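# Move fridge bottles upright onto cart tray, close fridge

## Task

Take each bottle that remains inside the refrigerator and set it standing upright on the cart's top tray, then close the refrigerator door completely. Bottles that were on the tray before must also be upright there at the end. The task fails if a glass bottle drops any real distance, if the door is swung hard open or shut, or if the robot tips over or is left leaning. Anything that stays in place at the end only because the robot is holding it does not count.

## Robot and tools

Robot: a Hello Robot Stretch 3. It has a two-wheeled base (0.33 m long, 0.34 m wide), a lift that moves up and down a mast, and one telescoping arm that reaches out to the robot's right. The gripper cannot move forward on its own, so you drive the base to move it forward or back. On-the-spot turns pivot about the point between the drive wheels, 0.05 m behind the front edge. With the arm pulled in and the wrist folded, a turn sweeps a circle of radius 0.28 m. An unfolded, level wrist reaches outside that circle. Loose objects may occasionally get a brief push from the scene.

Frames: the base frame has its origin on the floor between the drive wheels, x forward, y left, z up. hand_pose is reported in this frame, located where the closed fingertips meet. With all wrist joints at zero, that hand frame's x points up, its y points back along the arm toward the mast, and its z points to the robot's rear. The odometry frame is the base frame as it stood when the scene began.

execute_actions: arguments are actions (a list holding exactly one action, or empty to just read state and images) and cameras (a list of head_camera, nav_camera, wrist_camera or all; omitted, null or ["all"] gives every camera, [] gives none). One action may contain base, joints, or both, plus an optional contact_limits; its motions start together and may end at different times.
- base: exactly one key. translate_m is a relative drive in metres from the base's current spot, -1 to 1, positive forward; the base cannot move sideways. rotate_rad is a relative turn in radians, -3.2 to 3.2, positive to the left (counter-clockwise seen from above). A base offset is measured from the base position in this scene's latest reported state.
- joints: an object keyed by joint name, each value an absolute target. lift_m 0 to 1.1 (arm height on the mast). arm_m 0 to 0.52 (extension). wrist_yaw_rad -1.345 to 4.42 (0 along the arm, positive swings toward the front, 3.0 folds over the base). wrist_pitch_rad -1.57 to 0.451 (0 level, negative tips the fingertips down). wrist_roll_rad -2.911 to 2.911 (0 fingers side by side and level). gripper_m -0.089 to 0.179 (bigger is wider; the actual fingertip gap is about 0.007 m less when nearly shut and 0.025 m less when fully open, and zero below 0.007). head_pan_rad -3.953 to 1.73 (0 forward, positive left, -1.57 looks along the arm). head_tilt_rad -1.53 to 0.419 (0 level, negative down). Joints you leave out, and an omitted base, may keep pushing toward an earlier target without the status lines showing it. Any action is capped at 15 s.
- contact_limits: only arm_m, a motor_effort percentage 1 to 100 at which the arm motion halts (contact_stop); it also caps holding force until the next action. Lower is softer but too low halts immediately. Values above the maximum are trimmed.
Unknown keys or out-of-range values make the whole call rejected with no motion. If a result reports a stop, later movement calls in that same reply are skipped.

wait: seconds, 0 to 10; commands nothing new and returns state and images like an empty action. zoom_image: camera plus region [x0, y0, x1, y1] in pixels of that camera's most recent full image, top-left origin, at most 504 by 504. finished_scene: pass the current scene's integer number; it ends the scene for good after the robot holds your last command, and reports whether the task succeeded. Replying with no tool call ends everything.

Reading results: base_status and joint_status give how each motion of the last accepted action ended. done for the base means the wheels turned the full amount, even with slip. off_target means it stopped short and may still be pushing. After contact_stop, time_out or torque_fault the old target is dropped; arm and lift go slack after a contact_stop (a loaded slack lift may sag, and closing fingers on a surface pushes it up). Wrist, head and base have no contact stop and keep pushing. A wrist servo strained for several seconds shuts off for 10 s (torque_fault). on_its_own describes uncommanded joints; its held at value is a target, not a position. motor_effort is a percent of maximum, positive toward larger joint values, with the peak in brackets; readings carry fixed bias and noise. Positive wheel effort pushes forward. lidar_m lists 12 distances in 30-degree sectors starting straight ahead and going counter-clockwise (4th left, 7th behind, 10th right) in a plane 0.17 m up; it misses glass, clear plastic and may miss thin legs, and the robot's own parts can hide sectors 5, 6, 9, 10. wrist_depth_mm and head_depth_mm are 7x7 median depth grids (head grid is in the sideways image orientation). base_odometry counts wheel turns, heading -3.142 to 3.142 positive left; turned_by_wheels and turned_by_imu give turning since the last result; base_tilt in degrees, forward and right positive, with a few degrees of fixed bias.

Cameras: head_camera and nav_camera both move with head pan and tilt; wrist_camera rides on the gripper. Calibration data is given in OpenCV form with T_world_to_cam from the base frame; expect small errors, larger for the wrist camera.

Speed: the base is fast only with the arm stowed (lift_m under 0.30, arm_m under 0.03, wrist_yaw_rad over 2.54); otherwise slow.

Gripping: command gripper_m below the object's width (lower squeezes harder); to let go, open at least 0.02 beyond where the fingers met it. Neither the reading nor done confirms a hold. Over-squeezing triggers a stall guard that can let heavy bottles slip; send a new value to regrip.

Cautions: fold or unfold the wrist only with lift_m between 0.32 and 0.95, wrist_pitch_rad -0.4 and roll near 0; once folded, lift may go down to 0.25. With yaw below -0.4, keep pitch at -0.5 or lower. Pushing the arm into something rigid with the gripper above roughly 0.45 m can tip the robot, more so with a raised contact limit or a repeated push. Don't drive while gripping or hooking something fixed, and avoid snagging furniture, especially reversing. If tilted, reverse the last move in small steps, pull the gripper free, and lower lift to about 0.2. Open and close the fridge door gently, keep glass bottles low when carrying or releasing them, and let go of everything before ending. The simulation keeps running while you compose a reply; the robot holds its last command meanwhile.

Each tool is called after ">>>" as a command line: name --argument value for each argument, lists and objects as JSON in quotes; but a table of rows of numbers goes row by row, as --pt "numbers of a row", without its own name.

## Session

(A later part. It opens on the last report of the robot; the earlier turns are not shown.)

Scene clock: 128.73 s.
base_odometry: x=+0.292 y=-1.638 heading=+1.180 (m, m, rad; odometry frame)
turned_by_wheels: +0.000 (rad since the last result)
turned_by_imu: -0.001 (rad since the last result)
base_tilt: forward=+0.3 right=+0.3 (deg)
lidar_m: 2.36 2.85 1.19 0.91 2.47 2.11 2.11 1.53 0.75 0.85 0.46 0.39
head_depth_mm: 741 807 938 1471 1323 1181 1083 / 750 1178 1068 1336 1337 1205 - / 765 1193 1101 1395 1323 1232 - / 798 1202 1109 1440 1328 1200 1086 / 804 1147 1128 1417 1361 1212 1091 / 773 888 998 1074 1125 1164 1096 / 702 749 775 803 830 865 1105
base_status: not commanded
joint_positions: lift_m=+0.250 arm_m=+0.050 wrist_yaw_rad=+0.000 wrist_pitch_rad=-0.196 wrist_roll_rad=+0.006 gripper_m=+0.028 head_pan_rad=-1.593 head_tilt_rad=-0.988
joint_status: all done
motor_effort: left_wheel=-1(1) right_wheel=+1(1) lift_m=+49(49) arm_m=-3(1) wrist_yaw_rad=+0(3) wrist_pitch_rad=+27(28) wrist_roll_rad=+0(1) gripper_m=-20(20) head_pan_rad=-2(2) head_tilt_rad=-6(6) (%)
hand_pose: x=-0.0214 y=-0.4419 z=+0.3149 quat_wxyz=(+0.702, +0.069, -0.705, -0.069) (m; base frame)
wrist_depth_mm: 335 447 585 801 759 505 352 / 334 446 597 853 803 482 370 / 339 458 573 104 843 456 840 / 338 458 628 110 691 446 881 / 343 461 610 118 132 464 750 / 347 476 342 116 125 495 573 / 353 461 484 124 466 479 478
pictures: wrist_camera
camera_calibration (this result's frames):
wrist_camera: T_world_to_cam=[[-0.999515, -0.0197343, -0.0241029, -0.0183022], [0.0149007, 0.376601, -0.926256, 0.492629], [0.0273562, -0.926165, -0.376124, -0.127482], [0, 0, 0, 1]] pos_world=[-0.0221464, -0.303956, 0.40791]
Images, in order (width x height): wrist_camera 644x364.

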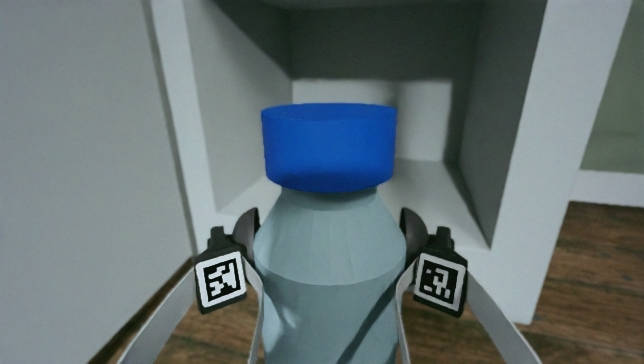

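>>> execute_actions --actions '[{"base":{"rotate_rad":-2.47},"joints":{"arm_m":0,"lift_m":0.55,"head_tilt_rad":-0.65}}]' --cameras '[]'

>>> execute_actions --actions '[{"base":{"translate_m":-0.95},"joints":{"lift_m":0.91}}]'

Scene clock: 137.33 s.
base_odometry: x=+0.292 y=-1.638 heading=-1.290 (m, m, rad; odometry frame)
turned_by_wheels: -2.470 (rad since the last result)
turned_by_imu: -2.477 (rad since the last result)
base_tilt: forward=+0.1 right=+0.5 (deg)
lidar_m: 1.42 0.75 0.71 0.42 0.41 2.35 2.66 0.90 0.93 2.29 2.11 2.13
head_depth_mm: 2407 2655 2747 2084 1618 1368 1160 / 2618 2921 2831 2059 1639 1357 1161 / 2427 2750 2880 2119 1668 1373 1118 / 2242 2518 2738 2133 1680 1386 1172 / 2073 2321 2547 2161 1691 1393 1177 / 1946 2110 2333 2176 1707 1396 1188 / 1814 1985 2172 2224 1712 1405 1200
base_status: done
joint_positions: lift_m=+0.550 arm_m=+0.001 wrist_yaw_rad=+0.000 wrist_pitch_rad=-0.196 wrist_roll_rad=+0.006 gripper_m=+0.028 head_pan_rad=-1.593 head_tilt_rad=-0.655
joint_status: all done
joint sent to its limit — the command would take arm_m past its lower limit, so that joint was sent only as far as its limit.
motor_effort: left_wheel=+2(5) right_wheel=-1(4) lift_m=+49(50) arm_m=-3(1) wrist_yaw_rad=-1(1) wrist_pitch_rad=+28(28) wrist_roll_rad=+0(1) gripper_m=-20(19) head_pan_rad=-2(2) head_tilt_rad=+3(25) (%)
hand_pose: x=-0.0214 y=-0.3931 z=+0.6149 quat_wxyz=(+0.702, +0.069, -0.705, -0.069) (m; base frame)
wrist_depth_mm: - - - - - - - / - - - - - - - / - - - 104 - - 846 / - - - 109 - - 689 / - - - 118 131 - - / - - 540 116 125 886 784 / 849 873 850 124 805 842 786
pictures: none
No camera images: the call's "cameras" was empty. Leave "cameras" out to get every camera's image.

Scene clock: 147.93 s.
base_odometry: x=+0.029 y=-0.725 heading=-1.290 (m, m, rad; odometry frame)
turned_by_wheels: +0.000 (rad since the last result)
turned_by_imu: +0.001 (rad since the last result)
base_tilt: forward=+0.0 right=+0.6 (deg)
lidar_m: 1.64 0.84 2.07 2.24 1.61 2.08 1.84 1.68 0.83 0.66 0.66 2.72
head_depth_mm: 1663 1808 1885 1967 1681 - - / 1832 2034 1039 1174 1163 - - / 2041 2238 1114 425 - - - / 2314 2598 1126 805 1070 1281 1177 / 2576 2909 1134 901 1079 1231 1179 / 2518 2743 1093 846 1083 1298 1193 / 2318 2558 1054 919 1674 1405 1196
base_status: done
joint_positions: lift_m=+0.910 arm_m=+0.001 wrist_yaw_rad=+0.000 wrist_pitch_rad=-0.196 wrist_roll_rad=+0.006 gripper_m=+0.028 head_pan_rad=-1.593 head_tilt_rad=-0.655
joint_status: all done
motor_effort: left_wheel=+2(2) right_wheel=-1(5) lift_m=+49(49) arm_m=-3(3) wrist_yaw_rad=+0(1) wrist_pitch_rad=+28(28) wrist_roll_rad=+1(1) gripper_m=-19(19) head_pan_rad=-2(2) head_tilt_rad=+2(3) (%)
hand_pose: x=-0.0214 y=-0.3931 z=+0.9748 quat_wxyz=(+0.702, +0.069, -0.705, -0.070) (m; base frame)
wrist_depth_mm: - - - - - - - / - - - - - - - / - - 902 104 815 - - / - 748 620 109 593 - - / - 447 450 118 131 - - / - - 300 116 125 - - / - - 710 124 789 - -
pictures: head_camera (sideways: a quarter turn clockwise sets it upright), nav_camera (sideways: a quarter turn counterclockwise sets it upright), wrist_camera
camera_calibration (this result's frames):
head_camera: T_world_to_cam=[[0.0430141, 0.608902, -0.792079, 1.05521], [0.998914, -0.0119978, 0.0450231, -0.0636453], [0.0179115, -0.793155, -0.608757, 0.752097], [0, 0, 0, 1]] pos_world=[0.00471627, -0.0467521, 1.29652]
nav_camera: T_world_to_cam=[[-0.0199502, -0.595811, 0.802877, -0.999683], [-0.999392, -0.0110883, -0.0330618, 0.101343], [0.0286012, -0.803048, -0.595227, 0.725002], [0, 0, 0, 1]] pos_world=[0.0606012, -0.0122865, 1.23751]
wrist_camera: T_world_to_cam=[[-0.999516, -0.0196854, -0.0241071, -0.00141885], [0.0149178, 0.37678, -0.926183, 1.08552], [0.0273153, -0.926094, -0.376303, 0.166188], [0, 0, 0, 1]] pos_world=[-0.0221512, -0.255126, 1.0679]
Images, in order (width x height): head_camera 896x504, nav_camera 672x504, wrist_camera 644x364.

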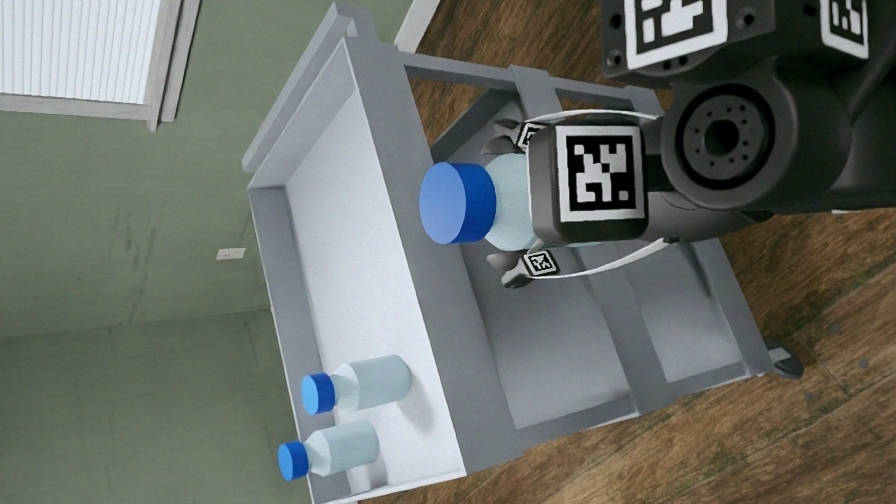

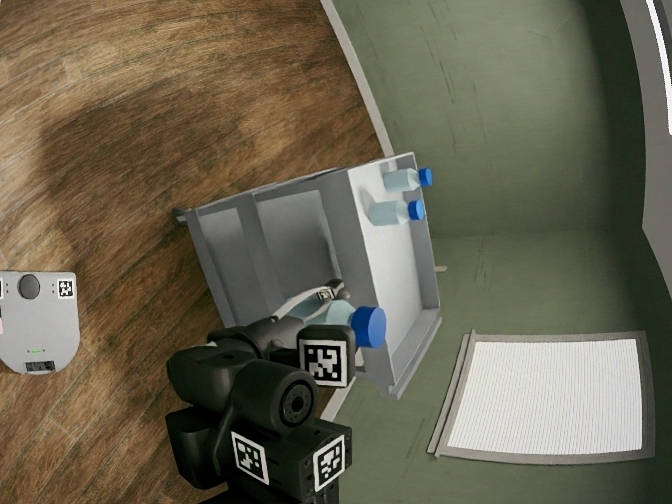

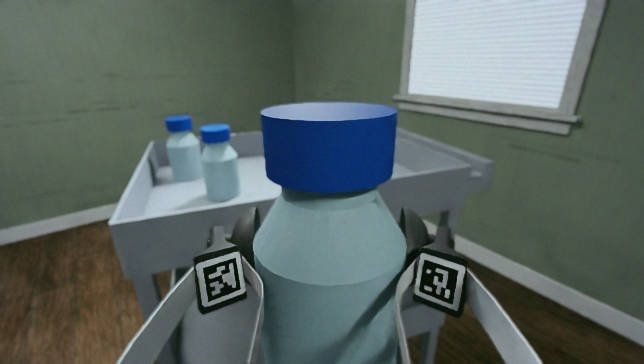

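>>> execute_actions --actions '[{"joints":{"arm_m":0.44,"lift_m":0.9}}]' --cameras '[]'

>>> execute_actions --actions '[{"joints":{"lift_m":0.803}}]' --cameras '["head_camera","wrist_camera"]'

Scene clock: 154.43 s.
base_odometry: x=+0.029 y=-0.725 heading=-1.290 (m, m, rad; odometry frame)
turned_by_wheels: +0.000 (rad since the last result)
turned_by_imu: -0.001 (rad since the last result)
base_tilt: forward=+0.0 right=+0.5 (deg)
lidar_m: 1.64 0.84 2.07 2.24 1.61 2.08 1.84 1.68 0.84 0.66 0.66 2.72
head_depth_mm: 1679 1812 1910 - 1639 1341 1160 / 1849 1986 1000 1191 1222 1326 1154 / 2039 2200 - 1199 1165 1300 1169 / 2292 2595 1076 931 1108 1288 1176 / 2572 2900 1133 902 1071 1231 1176 / 2471 2731 1092 844 1090 1299 1192 / 2343 2551 1049 921 1684 1420 1192
base_status: not commanded
joint_positions: lift_m=+0.900 arm_m=+0.440 wrist_yaw_rad=+0.000 wrist_pitch_rad=-0.196 wrist_roll_rad=+0.006 gripper_m=+0.028 head_pan_rad=-1.593 head_tilt_rad=-0.655
joint_status: all done
motor_effort: left_wheel=+2(2) right_wheel=-1(0) lift_m=+32(45) arm_m=+2(3) wrist_yaw_rad=-1(0) wrist_pitch_rad=+28(28) wrist_roll_rad=+1(1) gripper_m=-20(20) head_pan_rad=-2(2) head_tilt_rad=+3(3) (%)
hand_pose: x=-0.0214 y=-0.8313 z=+0.9653 quat_wxyz=(+0.702, +0.069, -0.705, -0.070) (m; base frame)
wrist_depth_mm: - - - - - - 896 / - - - - - - 928 / - - - 104 - - - / - - 527 110 509 - - / 433 474 476 118 131 384 998 / 349 381 241 116 125 346 292 / 226 312 311 124 297 307 276
pictures: none
No camera images: the call's "cameras" was empty. Leave "cameras" out to get every camera's image.

Scene clock: 156.13 s.
base_odometry: x=+0.029 y=-0.725 heading=-1.290 (m, m, rad; odometry frame)
turned_by_wheels: +0.000 (rad since the last result)
turned_by_imu: +0.000 (rad since the last result)
base_tilt: forward=+0.0 right=+0.4 (deg)
lidar_m: 1.64 0.84 2.07 2.23 1.61 2.07 1.84 1.68 0.83 0.66 0.66 2.72
head_depth_mm: 1676 1832 1871 2053 - - 1135 / 1857 2034 1044 1210 1325 1332 1161 / 2054 2229 1177 1250 1168 1302 1172 / 2278 2574 1168 940 1111 1295 1175 / 2572 2873 1138 900 1077 1239 1182 / 2464 2681 1092 842 1087 1313 1189 / 2329 2544 1047 920 1662 1415 1197
base_status: not commanded
joint_positions: lift_m=+0.803 arm_m=+0.440 wrist_yaw_rad=+0.000 wrist_pitch_rad=-0.195 wrist_roll_rad=+0.006 gripper_m=+0.028 head_pan_rad=-1.593 head_tilt_rad=-0.655
joint_status: all done
motor_effort: left_wheel=+2(2) right_wheel=+0(1) lift_m=+31(30) arm_m=+2(2) wrist_yaw_rad=-1(1) wrist_pitch_rad=+27(28) wrist_roll_rad=+1(0) gripper_m=-20(19) head_pan_rad=-2(3) head_tilt_rad=+3(2) (%)
hand_pose: x=-0.0214 y=-0.8314 z=+0.8687 quat_wxyz=(+0.702, +0.069, -0.705, -0.069) (m; base frame)
wrist_depth_mm: - - - - - - 944 / - - - - - - 970 / - - 478 104 458 - 977 / 400 429 446 109 406 342 274 / 315 316 302 118 131 306 266 / 222 243 177 116 125 238 236 / 199 197 197 124 189 195 193
pictures: head_camera (sideways: a quarter turn clockwise sets it upright), wrist_camera
camera_calibration (this result's frames):
head_camera: T_world_to_cam=[[0.0430128, 0.608851, -0.792118, 1.05526], [0.998914, -0.0119947, 0.0450225, -0.0636444], [0.0179108, -0.793194, -0.608706, 0.75203], [0, 0, 0, 1]] pos_world=[0.00471628, -0.0467525, 1.29652]
wrist_camera: T_world_to_cam=[[-0.999517, -0.0196588, -0.0240832, -0.012619], [0.0149398, 0.375619, -0.926654, 1.15181], [0.0272631, -0.926566, -0.375144, -0.281088], [0, 0, 0, 1]] pos_world=[-0.0221574, -0.693336, 0.961576]
Images, in order (width x height): head_camera 896x504, wrist_camera 644x364.

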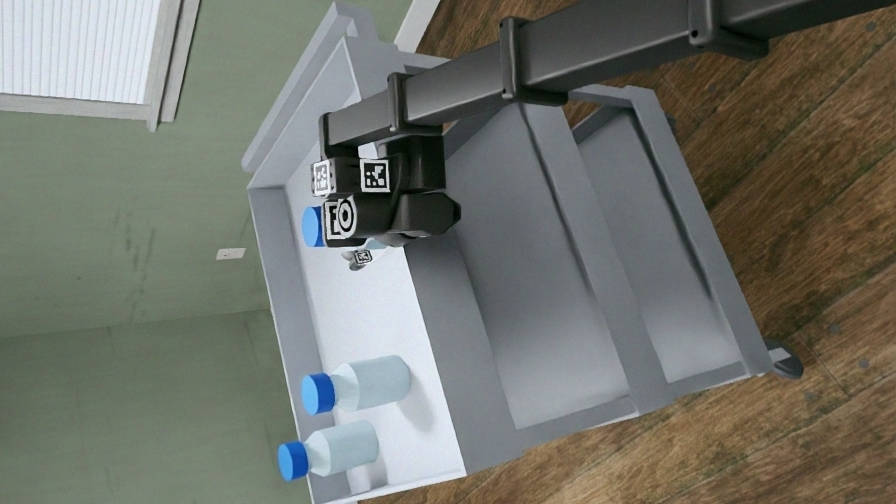

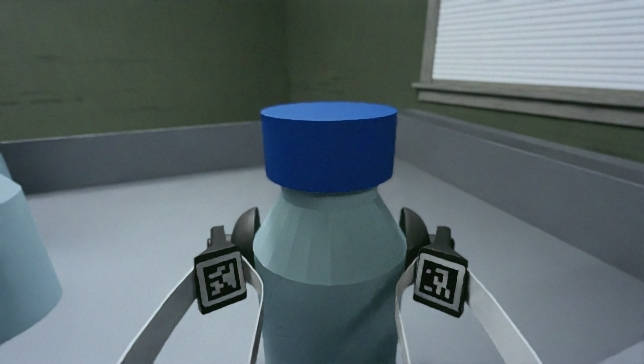

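>>> execute_actions --actions '[{"joints":{"gripper_m":0.12}}]' --cameras '[]'

>>> execute_actions --actions '[{"joints":{"lift_m":0.85}}]' --cameras '[]'

>>> execute_actions --actions '[{"joints":{"arm_m":0.03}}]' --cameras '["wrist_camera"]'

>>> execute_actions --actions '[{"base":{"rotate_rad":0.74},"joints":{"arm_m":0,"gripper_m":0,"wrist_yaw_rad":2.6,"wrist_pitch_rad":-0.4}}]' --cameras '[]'

>>> execute_actions --actions '[{"base":{"translate_m":0.5},"joints":{"lift_m":0.34}}]' --cameras '[]'

>>> execute_actions --actions '[{"base":{"rotate_rad":1.476},"joints":{"wrist_yaw_rad":1.5,"head_tilt_rad":-1,"head_pan_rad":-1.7}}]' --cameras '[]'

>>> execute_actions --actions '[{"joints":{"wrist_yaw_rad":0,"wrist_pitch_rad":0}}]' --cameras '["head_camera"]'

Scene clock: 162.37 s.
base_odometry: x=+0.029 y=-0.725 heading=-1.290 (m, m, rad; odometry frame)
turned_by_wheels: +0.000 (rad since the last result)
turned_by_imu: -0.001 (rad since the last result)
base_tilt: forward=+0.0 right=+0.6 (deg)
lidar_m: 1.64 0.85 2.07 2.24 1.61 2.07 1.84 1.68 0.84 0.66 0.66 2.72
head_depth_mm: 1672 1828 1841 2042 - - 1127 / 1830 2014 1043 1209 1325 1339 1170 / 2042 2273 1176 1256 1160 1307 1175 / 2327 2610 1168 1072 1099 1289 1176 / 2581 2865 1135 902 1075 1230 1181 / 2488 2759 1090 849 1082 1294 1188 / 2333 2524 1049 920 1654 1408 1196
base_status: not commanded
joint_positions: lift_m=+0.803 arm_m=+0.440 wrist_yaw_rad=+0.000 wrist_pitch_rad=-0.175 wrist_roll_rad=+0.006 gripper_m=+0.120 head_pan_rad=-1.593 head_tilt_rad=-0.655
joint_status: all done
motor_effort: left_wheel=+2(2) right_wheel=-1(1) lift_m=+31(31) arm_m=+2(2) wrist_yaw_rad=+0(0) wrist_pitch_rad=+15(27) wrist_roll_rad=+1(1) gripper_m=+0(82) head_pan_rad=-1(2) head_tilt_rad=+2(2) (%)
hand_pose: x=-0.0214 y=-0.8328 z=+0.8735 quat_wxyz=(+0.703, +0.062, -0.706, -0.062) (m; base frame)
wrist_depth_mm: - - - - - - 952 / - - - - - - 980 / - - - 119 486 - 978 / 402 434 463 112 416 343 284 / 333 333 327 123 305 318 264 / 232 267 239 121 228 - 245 / 206 200 201 128 195 201 200
pictures: none
No camera images: the call's "cameras" was empty. Leave "cameras" out to get every camera's image.

Scene clock: 163.63 s.
base_odometry: x=+0.029 y=-0.725 heading=-1.290 (m, m, rad; odometry frame)
turned_by_wheels: +0.000 (rad since the last result)
turned_by_imu: +0.000 (rad since the last result)
base_tilt: forward=+0.0 right=+0.6 (deg)
lidar_m: 1.64 0.84 2.07 2.24 1.61 2.07 1.83 1.68 0.83 0.66 0.66 2.73
head_depth_mm: 1674 1825 1874 2061 - 1325 1156 / 1835 2038 1124 1232 1246 1330 1164 / 2046 2238 - 1240 1153 1309 1165 / 2291 2595 1178 934 1111 1288 1173 / 2611 2927 1133 901 1075 1240 1179 / 2505 2738 1098 848 1087 1300 1186 / 2325 2532 1053 919 1677 1414 1187
base_status: not commanded
joint_positions: lift_m=+0.850 arm_m=+0.440 wrist_yaw_rad=+0.000 wrist_pitch_rad=-0.174 wrist_roll_rad=+0.006 gripper_m=+0.120 head_pan_rad=-1.593 head_tilt_rad=-0.655
joint_status: all done
motor_effort: left_wheel=+2(2) right_wheel=-2(2) lift_m=+46(48) arm_m=+2(2) wrist_yaw_rad=-1(1) wrist_pitch_rad=+15(15) wrist_roll_rad=+1(1) gripper_m=+2(0) head_pan_rad=-2(1) head_tilt_rad=+2(3) (%)
hand_pose: x=-0.0214 y=-0.8329 z=+0.9203 quat_wxyz=(+0.703, +0.062, -0.706, -0.062) (m; base frame)
wrist_depth_mm: - - - - - - 964 / - - - - - - 943 / - - - - - - 978 / - 461 495 535 493 404 979 / 416 424 425 138 403 339 289 / 298 342 318 129 307 - 272 / 226 257 256 140 250 257 254
pictures: none
No camera images: the call's "cameras" was empty. Leave "cameras" out to get every camera's image.

Scene clock: 167.83 s.
base_odometry: x=+0.029 y=-0.725 heading=-1.290 (m, m, rad; odometry frame)
turned_by_wheels: +0.000 (rad since the last result)
turned_by_imu: -0.001 (rad since the last result)
base_tilt: forward=-0.1 right=+0.2 (deg)
lidar_m: 1.64 0.85 2.07 2.24 1.60 2.08 1.84 1.68 0.83 0.67 0.66 2.72
head_depth_mm: 1669 1824 1853 1973 1612 - - / 1825 2021 1043 1191 1347 - - / 2056 2261 1115 1204 1124 - - / 2286 2584 1077 871 1125 1278 1180 / 2572 2918 1134 901 1072 1224 1179 / 2472 2700 1098 847 1087 1306 1182 / 2308 2516 1047 928 1669 1414 1195
base_status: not commanded
joint_positions: lift_m=+0.850 arm_m=+0.030 wrist_yaw_rad=+0.000 wrist_pitch_rad=-0.174 wrist_roll_rad=+0.006 gripper_m=+0.120 head_pan_rad=-1.593 head_tilt_rad=-0.655
joint_status: all done
motor_effort: left_wheel=+2(2) right_wheel=-1(1) lift_m=+46(46) arm_m=-3(2) wrist_yaw_rad=+0(0) wrist_pitch_rad=+14(15) wrist_roll_rad=+0(1) gripper_m=+1(1) head_pan_rad=-2(2) head_tilt_rad=+3(1) (%)
hand_pose: x=-0.0214 y=-0.4235 z=+0.9204 quat_wxyz=(+0.703, +0.062, -0.706, -0.062) (m; base frame)
wrist_depth_mm: - - - - - - - / - - - - - - - / - - 815 830 826 - - / - 534 447 488 527 - - / - 394 452 999 - - - / - - 831 810 766 - - / - 637 664 607 685 - -
pictures: wrist_camera
camera_calibration (this result's frames):
wrist_camera: T_world_to_cam=[[-0.999517, -0.0201176, -0.0236779, -0.00393065], [0.0149583, 0.356376, -0.934223, 1.04527], [0.0272326, -0.934126, -0.355903, 0.09537], [0, 0, 0, 1]] pos_world=[-0.0221613, -0.283501, 1.01036]
Images, in order (width x height): wrist_camera 644x364.

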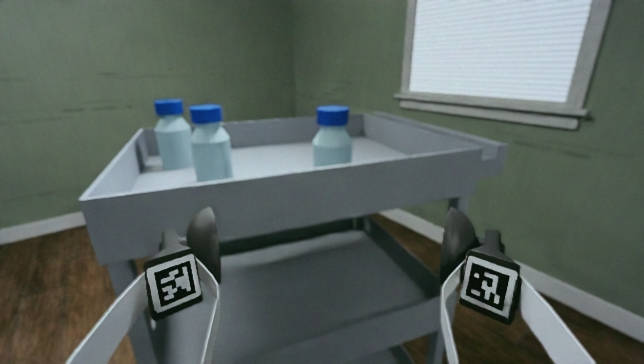

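Scene clock: 170.13 s.
base_odometry: x=+0.029 y=-0.725 heading=-0.550 (m, m, rad; odometry frame)
turned_by_wheels: +0.740 (rad since the last result)
turned_by_imu: +0.741 (rad since the last result)
base_tilt: forward=+0.0 right=+0.4 (deg)
lidar_m: 0.85 2.18 2.10 1.61 2.19 1.72 1.68 0.73 0.66 2.70 2.71 0.85
head_depth_mm: 2203 2469 2438 834 1006 1204 - / 2205 2486 2695 2082 1648 1325 - / 2233 2522 2727 2102 1654 1407 - / 2268 2564 2721 2122 1678 1450 - / 2259 2569 2778 2155 1696 1385 1159 / 2299 2572 2808 2152 1706 1402 1194 / 2307 2595 2798 2212 1726 1409 1198
base_status: done
joint_positions: lift_m=+0.850 arm_m=+0.001 wrist_yaw_rad=+2.598 wrist_pitch_rad=-0.412 wrist_roll_rad=+0.006 gripper_m=+0.000 head_pan_rad=-1.593 head_tilt_rad=-0.655
joint_status: all done
joint sent to its limit — the command would take arm_m past its lower limit, so that joint was sent only as far as its limit.
motor_effort: left_wheel=-1(5) right_wheel=+2(7) lift_m=+46(45) arm_m=-3(4) wrist_yaw_rad=+2(4) wrist_pitch_rad=+7(14) wrist_roll_rad=+0(1) gripper_m=-3(81) head_pan_rad=-2(3) head_tilt_rad=+2(3) (%)
hand_pose: x=+0.0952 y=+0.0463 z=+0.8638 quat_wxyz=(+0.325, +0.707, -0.047, +0.626) (m; base frame)
wrist_depth_mm: - - - - - - - / - - - - - - - / - - - - - - - / - - - - - - - / - - - - - - - / - - - - - - - / - - - - - 985 -
pictures: none
No camera images: the call's "cameras" was empty. Leave "cameras" out to get every camera's image.

Scene clock: 176.37 s.
base_odometry: x=+0.455 y=-0.987 heading=-0.550 (m, m, rad; odometry frame)
turned_by_wheels: +0.000 (rad since the last result)
turned_by_imu: -0.002 (rad since the last result)
base_tilt: forward=+0.2 right=+0.6 (deg)
lidar_m: 0.78 1.65 2.06 2.02 1.68 2.22 2.18 0.94 1.07 2.73 2.06 0.38
head_depth_mm: 2243 2516 2691 2079 1631 1357 1161 / 2250 2528 2689 2066 1650 1355 1158 / 2248 2557 2756 2104 1665 1372 1164 / 2292 2559 2752 2151 1670 1380 1181 / 2309 2588 2811 2132 1689 1392 1182 / 2325 2592 2875 2159 1710 1402 1197 / 2330 2653 2856 2184 1711 1421 1188
base_status: done
joint_positions: lift_m=+0.340 arm_m=+0.001 wrist_yaw_rad=+2.599 wrist_pitch_rad=-0.413 wrist_roll_rad=+0.006 gripper_m=+0.000 head_pan_rad=-1.593 head_tilt_rad=-0.655
joint_status: all done
motor_effort: left_wheel=-2(2) right_wheel=+2(6) lift_m=+29(43) arm_m=-3(3) wrist_yaw_rad=+2(2) wrist_pitch_rad=+8(8) wrist_roll_rad=+1(1) gripper_m=-2(3) head_pan_rad=-3(2) head_tilt_rad=+4(3) (%)
hand_pose: x=+0.0950 y=+0.0462 z=+0.3540 quat_wxyz=(+0.326, +0.707, -0.046, +0.626) (m; base frame)
wrist_depth_mm: - - - - - - - / - - - - - - - / - - - - - - - / 890 863 850 850 815 827 819 / 701 683 678 - 676 661 659 / - 572 562 - 564 563 554 / - 506 499 497 486 474 475
pictures: none
No camera images: the call's "cameras" was empty. Leave "cameras" out to get every camera's image.

Scene clock: 179.70 s.
base_odometry: x=+0.455 y=-0.987 heading=+0.925 (m, m, rad; odometry frame)
turned_by_wheels: +1.476 (rad since the last result)
turned_by_imu: +1.479 (rad since the last result)
base_tilt: forward=+0.0 right=+0.5 (deg)
lidar_m: 2.02 1.68 2.27 2.17 0.96 0.95 2.73 2.24 0.38 0.59 1.61 2.10
head_depth_mm: 366 400 454 579 1324 1188 1084 / 337 453 506 655 868 1193 - / 615 708 840 1021 1274 1239 - / 1234 1555 1698 1503 1341 1220 1073 / 1403 1651 1767 1544 1359 1217 1090 / 1375 1629 1805 1547 1361 1215 1092 / 1359 1599 1787 1566 1364 1217 1105
base_status: done
joint_positions: lift_m=+0.340 arm_m=+0.001 wrist_yaw_rad=+1.502 wrist_pitch_rad=-0.413 wrist_roll_rad=+0.006 gripper_m=+0.000 head_pan_rad=-1.693 head_tilt_rad=-0.988
joint_status: all done
motor_effort: left_wheel=-2(5) right_wheel=+2(5) lift_m=+29(29) arm_m=-3(3) wrist_yaw_rad=-2(2) wrist_pitch_rad=+8(8) wrist_roll_rad=+1(0) gripper_m=-2(2) head_pan_rad=-1(10) head_tilt_rad=-5(29) (%)
hand_pose: x=+0.2031 y=-0.1621 z=+0.3540 quat_wxyz=(+0.604, +0.579, -0.408, +0.364) (m; base frame)
wrist_depth_mm: - - - - - - - / - - - - - - - / - - - - - - - / 861 853 845 845 824 828 827 / 694 698 668 - 677 658 665 / 579 571 567 - 560 563 565 / 492 490 488 489 482 483 482
pictures: none
No camera images: the call's "cameras" was empty. Leave "cameras" out to get every camera's image.

Scene clock: 181.47 s.
base_odometry: x=+0.455 y=-0.987 heading=+0.925 (m, m, rad; odometry frame)
turned_by_wheels: +0.000 (rad since the last result)
turned_by_imu: +0.000 (rad since the last result)
base_tilt: forward=+0.1 right=+0.5 (deg)
lidar_m: 2.01 1.68 2.27 2.17 0.96 0.95 2.74 2.23 0.38 0.60 1.61 2.10
head_depth_mm: 367 399 454 581 1319 1181 1092 / 338 452 506 657 866 1189 - / 614 711 839 1020 1271 1214 - / 1228 1556 1703 1510 1342 1201 1073 / 1409 1657 1791 1534 1357 1206 1089 / 1386 1627 1785 1545 1362 1214 1088 / 1355 1606 1784 1560 1374 1221 1102
base_status: not commanded
joint_positions: lift_m=+0.340 arm_m=+0.001 wrist_yaw_rad=+0.002 wrist_pitch_rad=-0.026 wrist_roll_rad=+0.006 gripper_m=+0.000 head_pan_rad=-1.693 head_tilt_rad=-0.988
joint_status: all done
motor_effort: left_wheel=-2(2) right_wheel=+1(3) lift_m=+29(29) arm_m=-3(3) wrist_yaw_rad=-2(4) wrist_pitch_rad=+16(16) wrist_roll_rad=+1(0) gripper_m=-3(2) head_pan_rad=-2(2) head_tilt_rad=-6(7) (%)
hand_pose: x=-0.0210 y=-0.4020 z=+0.4483 quat_wxyz=(+0.705, +0.010, -0.709, -0.009) (m; base frame)
wrist_depth_mm: - - - - 457 249 173 / - - - - 460 252 173 / - - - - 464 250 173 / - - - - 463 254 175 / - - - - 469 255 176 / 995 941 999 - 381 257 176 / 756 737 737 747 542 256 176
pictures: head_camera (sideways: a quarter turn clockwise sets it upright)
camera_calibration (this result's frames):
head_camera: T_world_to_cam=[[0.130883, 0.824942, -0.549855, 0.73903], [0.990892, -0.126569, 0.0459728, -0.0648129], [-0.0316696, -0.550864, -0.833994, 1.04532], [0, 0, 0, 1]] pos_world=[0.000601312, -0.0420322, 1.28113]
Images, in order (width x height): head_camera 896x504.

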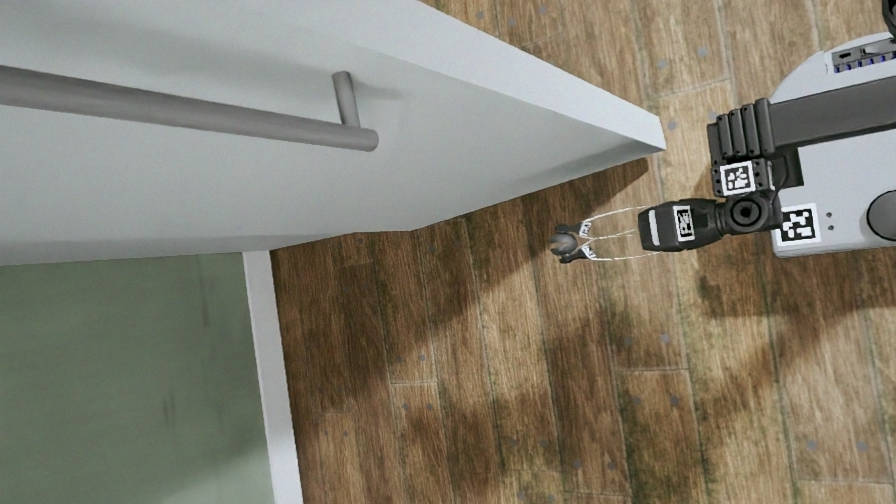

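>>> execute_actions --actions '[{"base":{"translate_m":-0.4},"joints":{"arm_m":0.03}}]' --cameras '["head_camera"]'

Scene clock: 187.87 s.
base_odometry: x=+0.214 y=-1.306 heading=+0.925 (m, m, rad; odometry frame)
turned_by_wheels: +0.000 (rad since the last result)
turned_by_imu: +0.000 (rad since the last result)
base_tilt: forward=-0.1 right=+0.4 (deg)
lidar_m: 2.41 2.05 2.27 0.90 0.80 2.43 2.34 2.23 0.60 0.63 0.95 2.18
head_depth_mm: 536 1745 1723 1505 1328 1193 1083 / 515 605 774 1437 1338 1204 - / 562 668 821 1052 1318 1234 - / 598 717 893 1185 1340 1185 1073 / 639 775 984 1356 1362 1211 1088 / 685 842 1103 1493 1355 1210 1090 / 737 923 1768 1568 1372 1222 1104
base_status: done
joint_positions: lift_m=+0.340 arm_m=+0.030 wrist_yaw_rad=+0.001 wrist_pitch_rad=-0.025 wrist_roll_rad=+0.006 gripper_m=+0.000 head_pan_rad=-1.693 head_tilt_rad=-0.988
joint_status: all done
motor_effort: left_wheel=-1(5) right_wheel=+2(10) lift_m=+29(29) arm_m=+2(3) wrist_yaw_rad=-2(39) wrist_pitch_rad=+15(16) wrist_roll_rad=+0(1) gripper_m=-2(5) head_pan_rad=-2(2) head_tilt_rad=-6(6) (%)
hand_pose: x=-0.0211 y=-0.4303 z=+0.4484 quat_wxyz=(+0.705, +0.010, -0.709, -0.009) (m; base frame)
wrist_depth_mm: - - 532 419 340 287 - / - - 553 432 355 295 - / - - 588 449 364 302 - / - - 614 463 372 310 - / - - 667 - 379 319 - / 966 946 735 - 377 327 901 / 742 748 679 530 423 344 718
pictures: head_camera (sideways: a quarter turn clockwise sets it upright)
camera_calibration (this result's frames):
head_camera: T_world_to_cam=[[0.130961, 0.82493, -0.549855, 0.73903], [0.99088, -0.126663, 0.0459728, -0.0648129], [-0.0317219, -0.550861, -0.833994, 1.04532], [0, 0, 0, 1]] pos_world=[0.000597324, -0.0420317, 1.28113]
Images, in order (width x height): head_camera 896x504.

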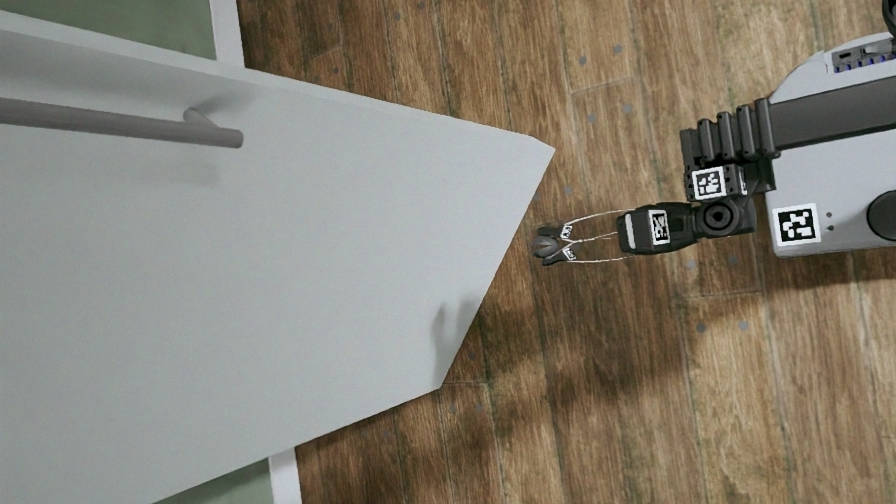

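>>> execute_actions --actions '[{"base":{"translate_m":-0.15},"joints":{"arm_m":0.14}}]' --cameras '["head_camera"]'

Scene clock: 191.67 s.
base_odometry: x=+0.124 y=-1.426 heading=+0.925 (m, m, rad; odometry frame)
turned_by_wheels: +0.000 (rad since the last result)
turned_by_imu: +0.000 (rad since the last result)
base_tilt: forward=+0.0 right=+0.6 (deg)
lidar_m: 2.57 2.20 2.26 0.66 0.68 2.27 2.19 2.25 1.63 0.94 0.97 2.19
head_depth_mm: 1497 1781 1728 1503 1326 1183 1087 / 1470 1765 1734 1509 1339 1206 - / 873 1074 1384 1491 1370 1175 - / 846 1002 1236 1486 1368 1203 1071 / 830 978 1208 1476 1347 1205 1091 / 816 969 1180 1461 1361 1214 1097 / 806 946 1155 1516 1368 1225 1101
base_status: done
joint_positions: lift_m=+0.340 arm_m=+0.140 wrist_yaw_rad=+0.001 wrist_pitch_rad=-0.025 wrist_roll_rad=+0.006 gripper_m=+0.000 head_pan_rad=-1.693 head_tilt_rad=-0.988
joint_status: all done
motor_effort: left_wheel=-1(5) right_wheel=+3(4) lift_m=+29(29) arm_m=+2(3) wrist_yaw_rad=+0(2) wrist_pitch_rad=+15(15) wrist_roll_rad=+1(0) gripper_m=-2(2) head_pan_rad=-2(2) head_tilt_rad=-7(6) (%)
hand_pose: x=-0.0213 y=-0.5402 z=+0.4485 quat_wxyz=(+0.705, +0.009, -0.709, -0.009) (m; base frame)
wrist_depth_mm: - 525 518 512 510 - - / - 530 529 531 525 - - / - 558 552 538 551 - - / - 567 574 567 563 - - / - 594 588 - 587 - - / 987 627 613 - 616 952 958 / 733 704 648 651 673 734 720
pictures: head_camera (sideways: a quarter turn clockwise sets it upright)
camera_calibration (this result's frames):
head_camera: T_world_to_cam=[[0.130985, 0.824926, -0.549855, 0.73903], [0.990876, -0.126693, 0.0459728, -0.0648128], [-0.0317383, -0.55086, -0.833994, 1.04532], [0, 0, 0, 1]] pos_world=[0.000596071, -0.0420315, 1.28113]
Images, in order (width x height): head_camera 896x504.

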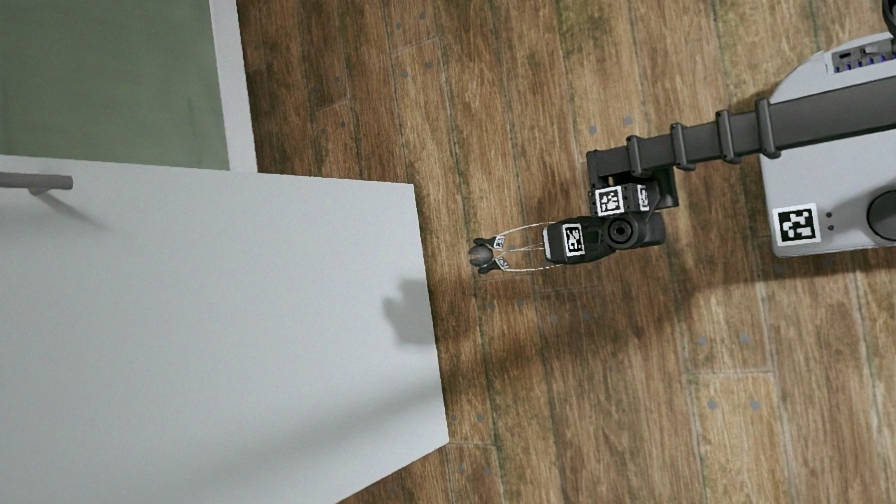

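>>> execute_actions --actions '[{"joints":{"head_pan_rad":1.5,"head_tilt_rad":-0.6}}]'

Scene clock: 194.80 s.
base_odometry: x=+0.124 y=-1.426 heading=+0.925 (m, m, rad; odometry frame)
turned_by_wheels: +0.000 (rad since the last result)
turned_by_imu: +0.000 (rad since the last result)
base_tilt: forward=+0.2 right=+0.3 (deg)
lidar_m: 2.57 2.20 2.26 0.66 0.68 2.27 2.19 2.25 1.62 0.93 0.97 2.20
head_depth_mm: 1858 2083 2315 2192 1704 1393 1178 / 1835 2048 2328 2248 1740 1414 1186 / 1830 2050 2273 2235 1744 1428 1196 / 1841 2012 2256 2111 1654 1426 1201 / 1811 2003 1216 1308 1175 1210 1183 / 1798 1978 1234 906 1062 1212 1215 / 1774 1974 1301 868 1113 1193 -
base_status: not commanded
joint_positions: lift_m=+0.340 arm_m=+0.140 wrist_yaw_rad=+0.001 wrist_pitch_rad=-0.025 wrist_roll_rad=+0.006 gripper_m=+0.000 head_pan_rad=+1.493 head_tilt_rad=-0.606
joint_status: all done
motor_effort: left_wheel=-1(1) right_wheel=+3(2) lift_m=+29(29) arm_m=+2(2) wrist_yaw_rad=-1(1) wrist_pitch_rad=+15(15) wrist_roll_rad=+1(1) gripper_m=-2(3) head_pan_rad=+3(28) head_tilt_rad=+3(27) (%)
hand_pose: x=-0.0213 y=-0.5402 z=+0.4485 quat_wxyz=(+0.705, +0.009, -0.709, -0.009) (m; base frame)
wrist_depth_mm: - 519 516 517 504 - - / - 530 529 529 525 - - / - 553 554 551 540 - - / - 571 571 556 567 - - / - 585 609 - 585 - - / 977 623 617 - 600 966 942 / 729 680 635 637 663 721 712
pictures: head_camera (sideways: a quarter turn clockwise sets it upright), nav_camera (sideways: a quarter turn counterclockwise sets it upright), wrist_camera
camera_calibration (this result's frames):
head_camera: T_world_to_cam=[[-0.0736633, -0.566047, -0.821075, 1.09372], [-0.996878, 0.0652465, 0.0444548, -0.0507339], [0.0284088, 0.821787, -0.569086, 0.700424], [0, 0, 0, 1]] pos_world=[0.0100934, 0.0468085, 1.29888]
nav_camera: T_world_to_cam=[[0.0498681, 0.553744, 0.831192, -1.03702], [0.998589, -0.0428361, -0.0313736, 0.086959], [0.0182321, 0.831584, -0.555099, 0.67286], [0, 0, 0, 1]] pos_world=[-0.0473896, 0.0184315, 1.2382]
wrist_camera: T_world_to_cam=[[-0.999506, -0.0238596, -0.020456, -0.0208031], [0.0148903, 0.213679, -0.97679, 0.588056], [0.0276769, -0.976612, -0.213219, -0.268577], [0, 0, 0, 1]] pos_world=[-0.0221158, -0.388448, 0.516716]
Images, in order (width x height): head_camera 896x504, nav_camera 672x504, wrist_camera 644x364.

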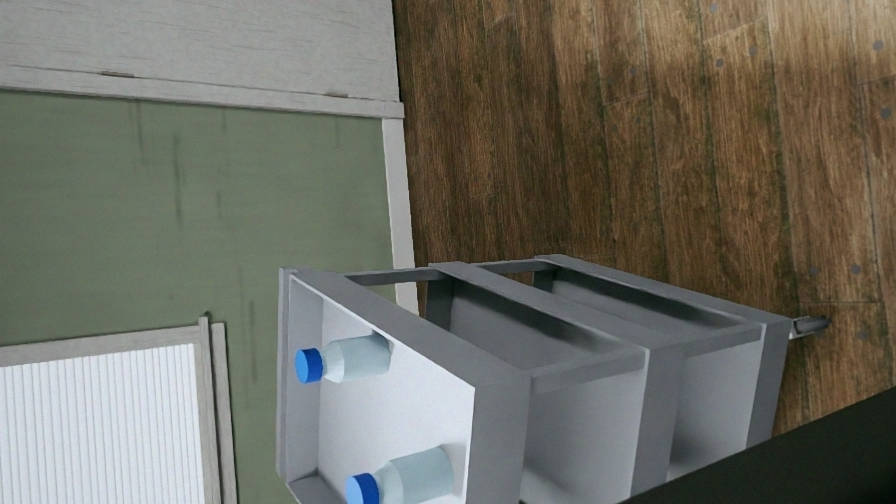

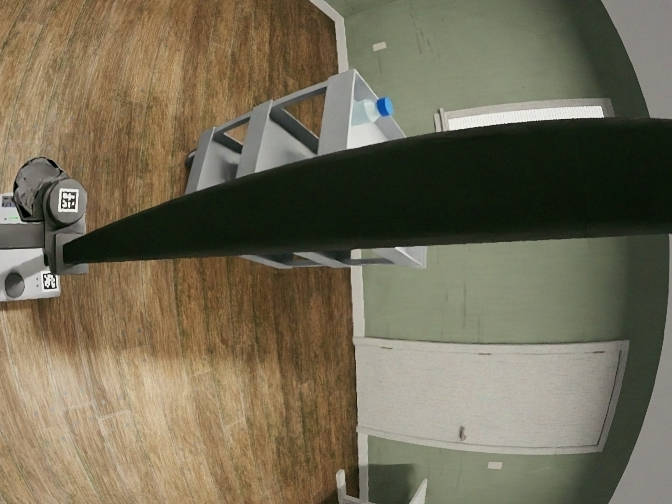

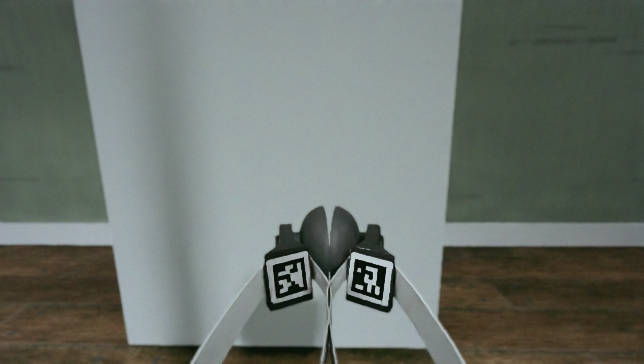

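>>> finished_scene --scene 2

The scene is finished: the task was done.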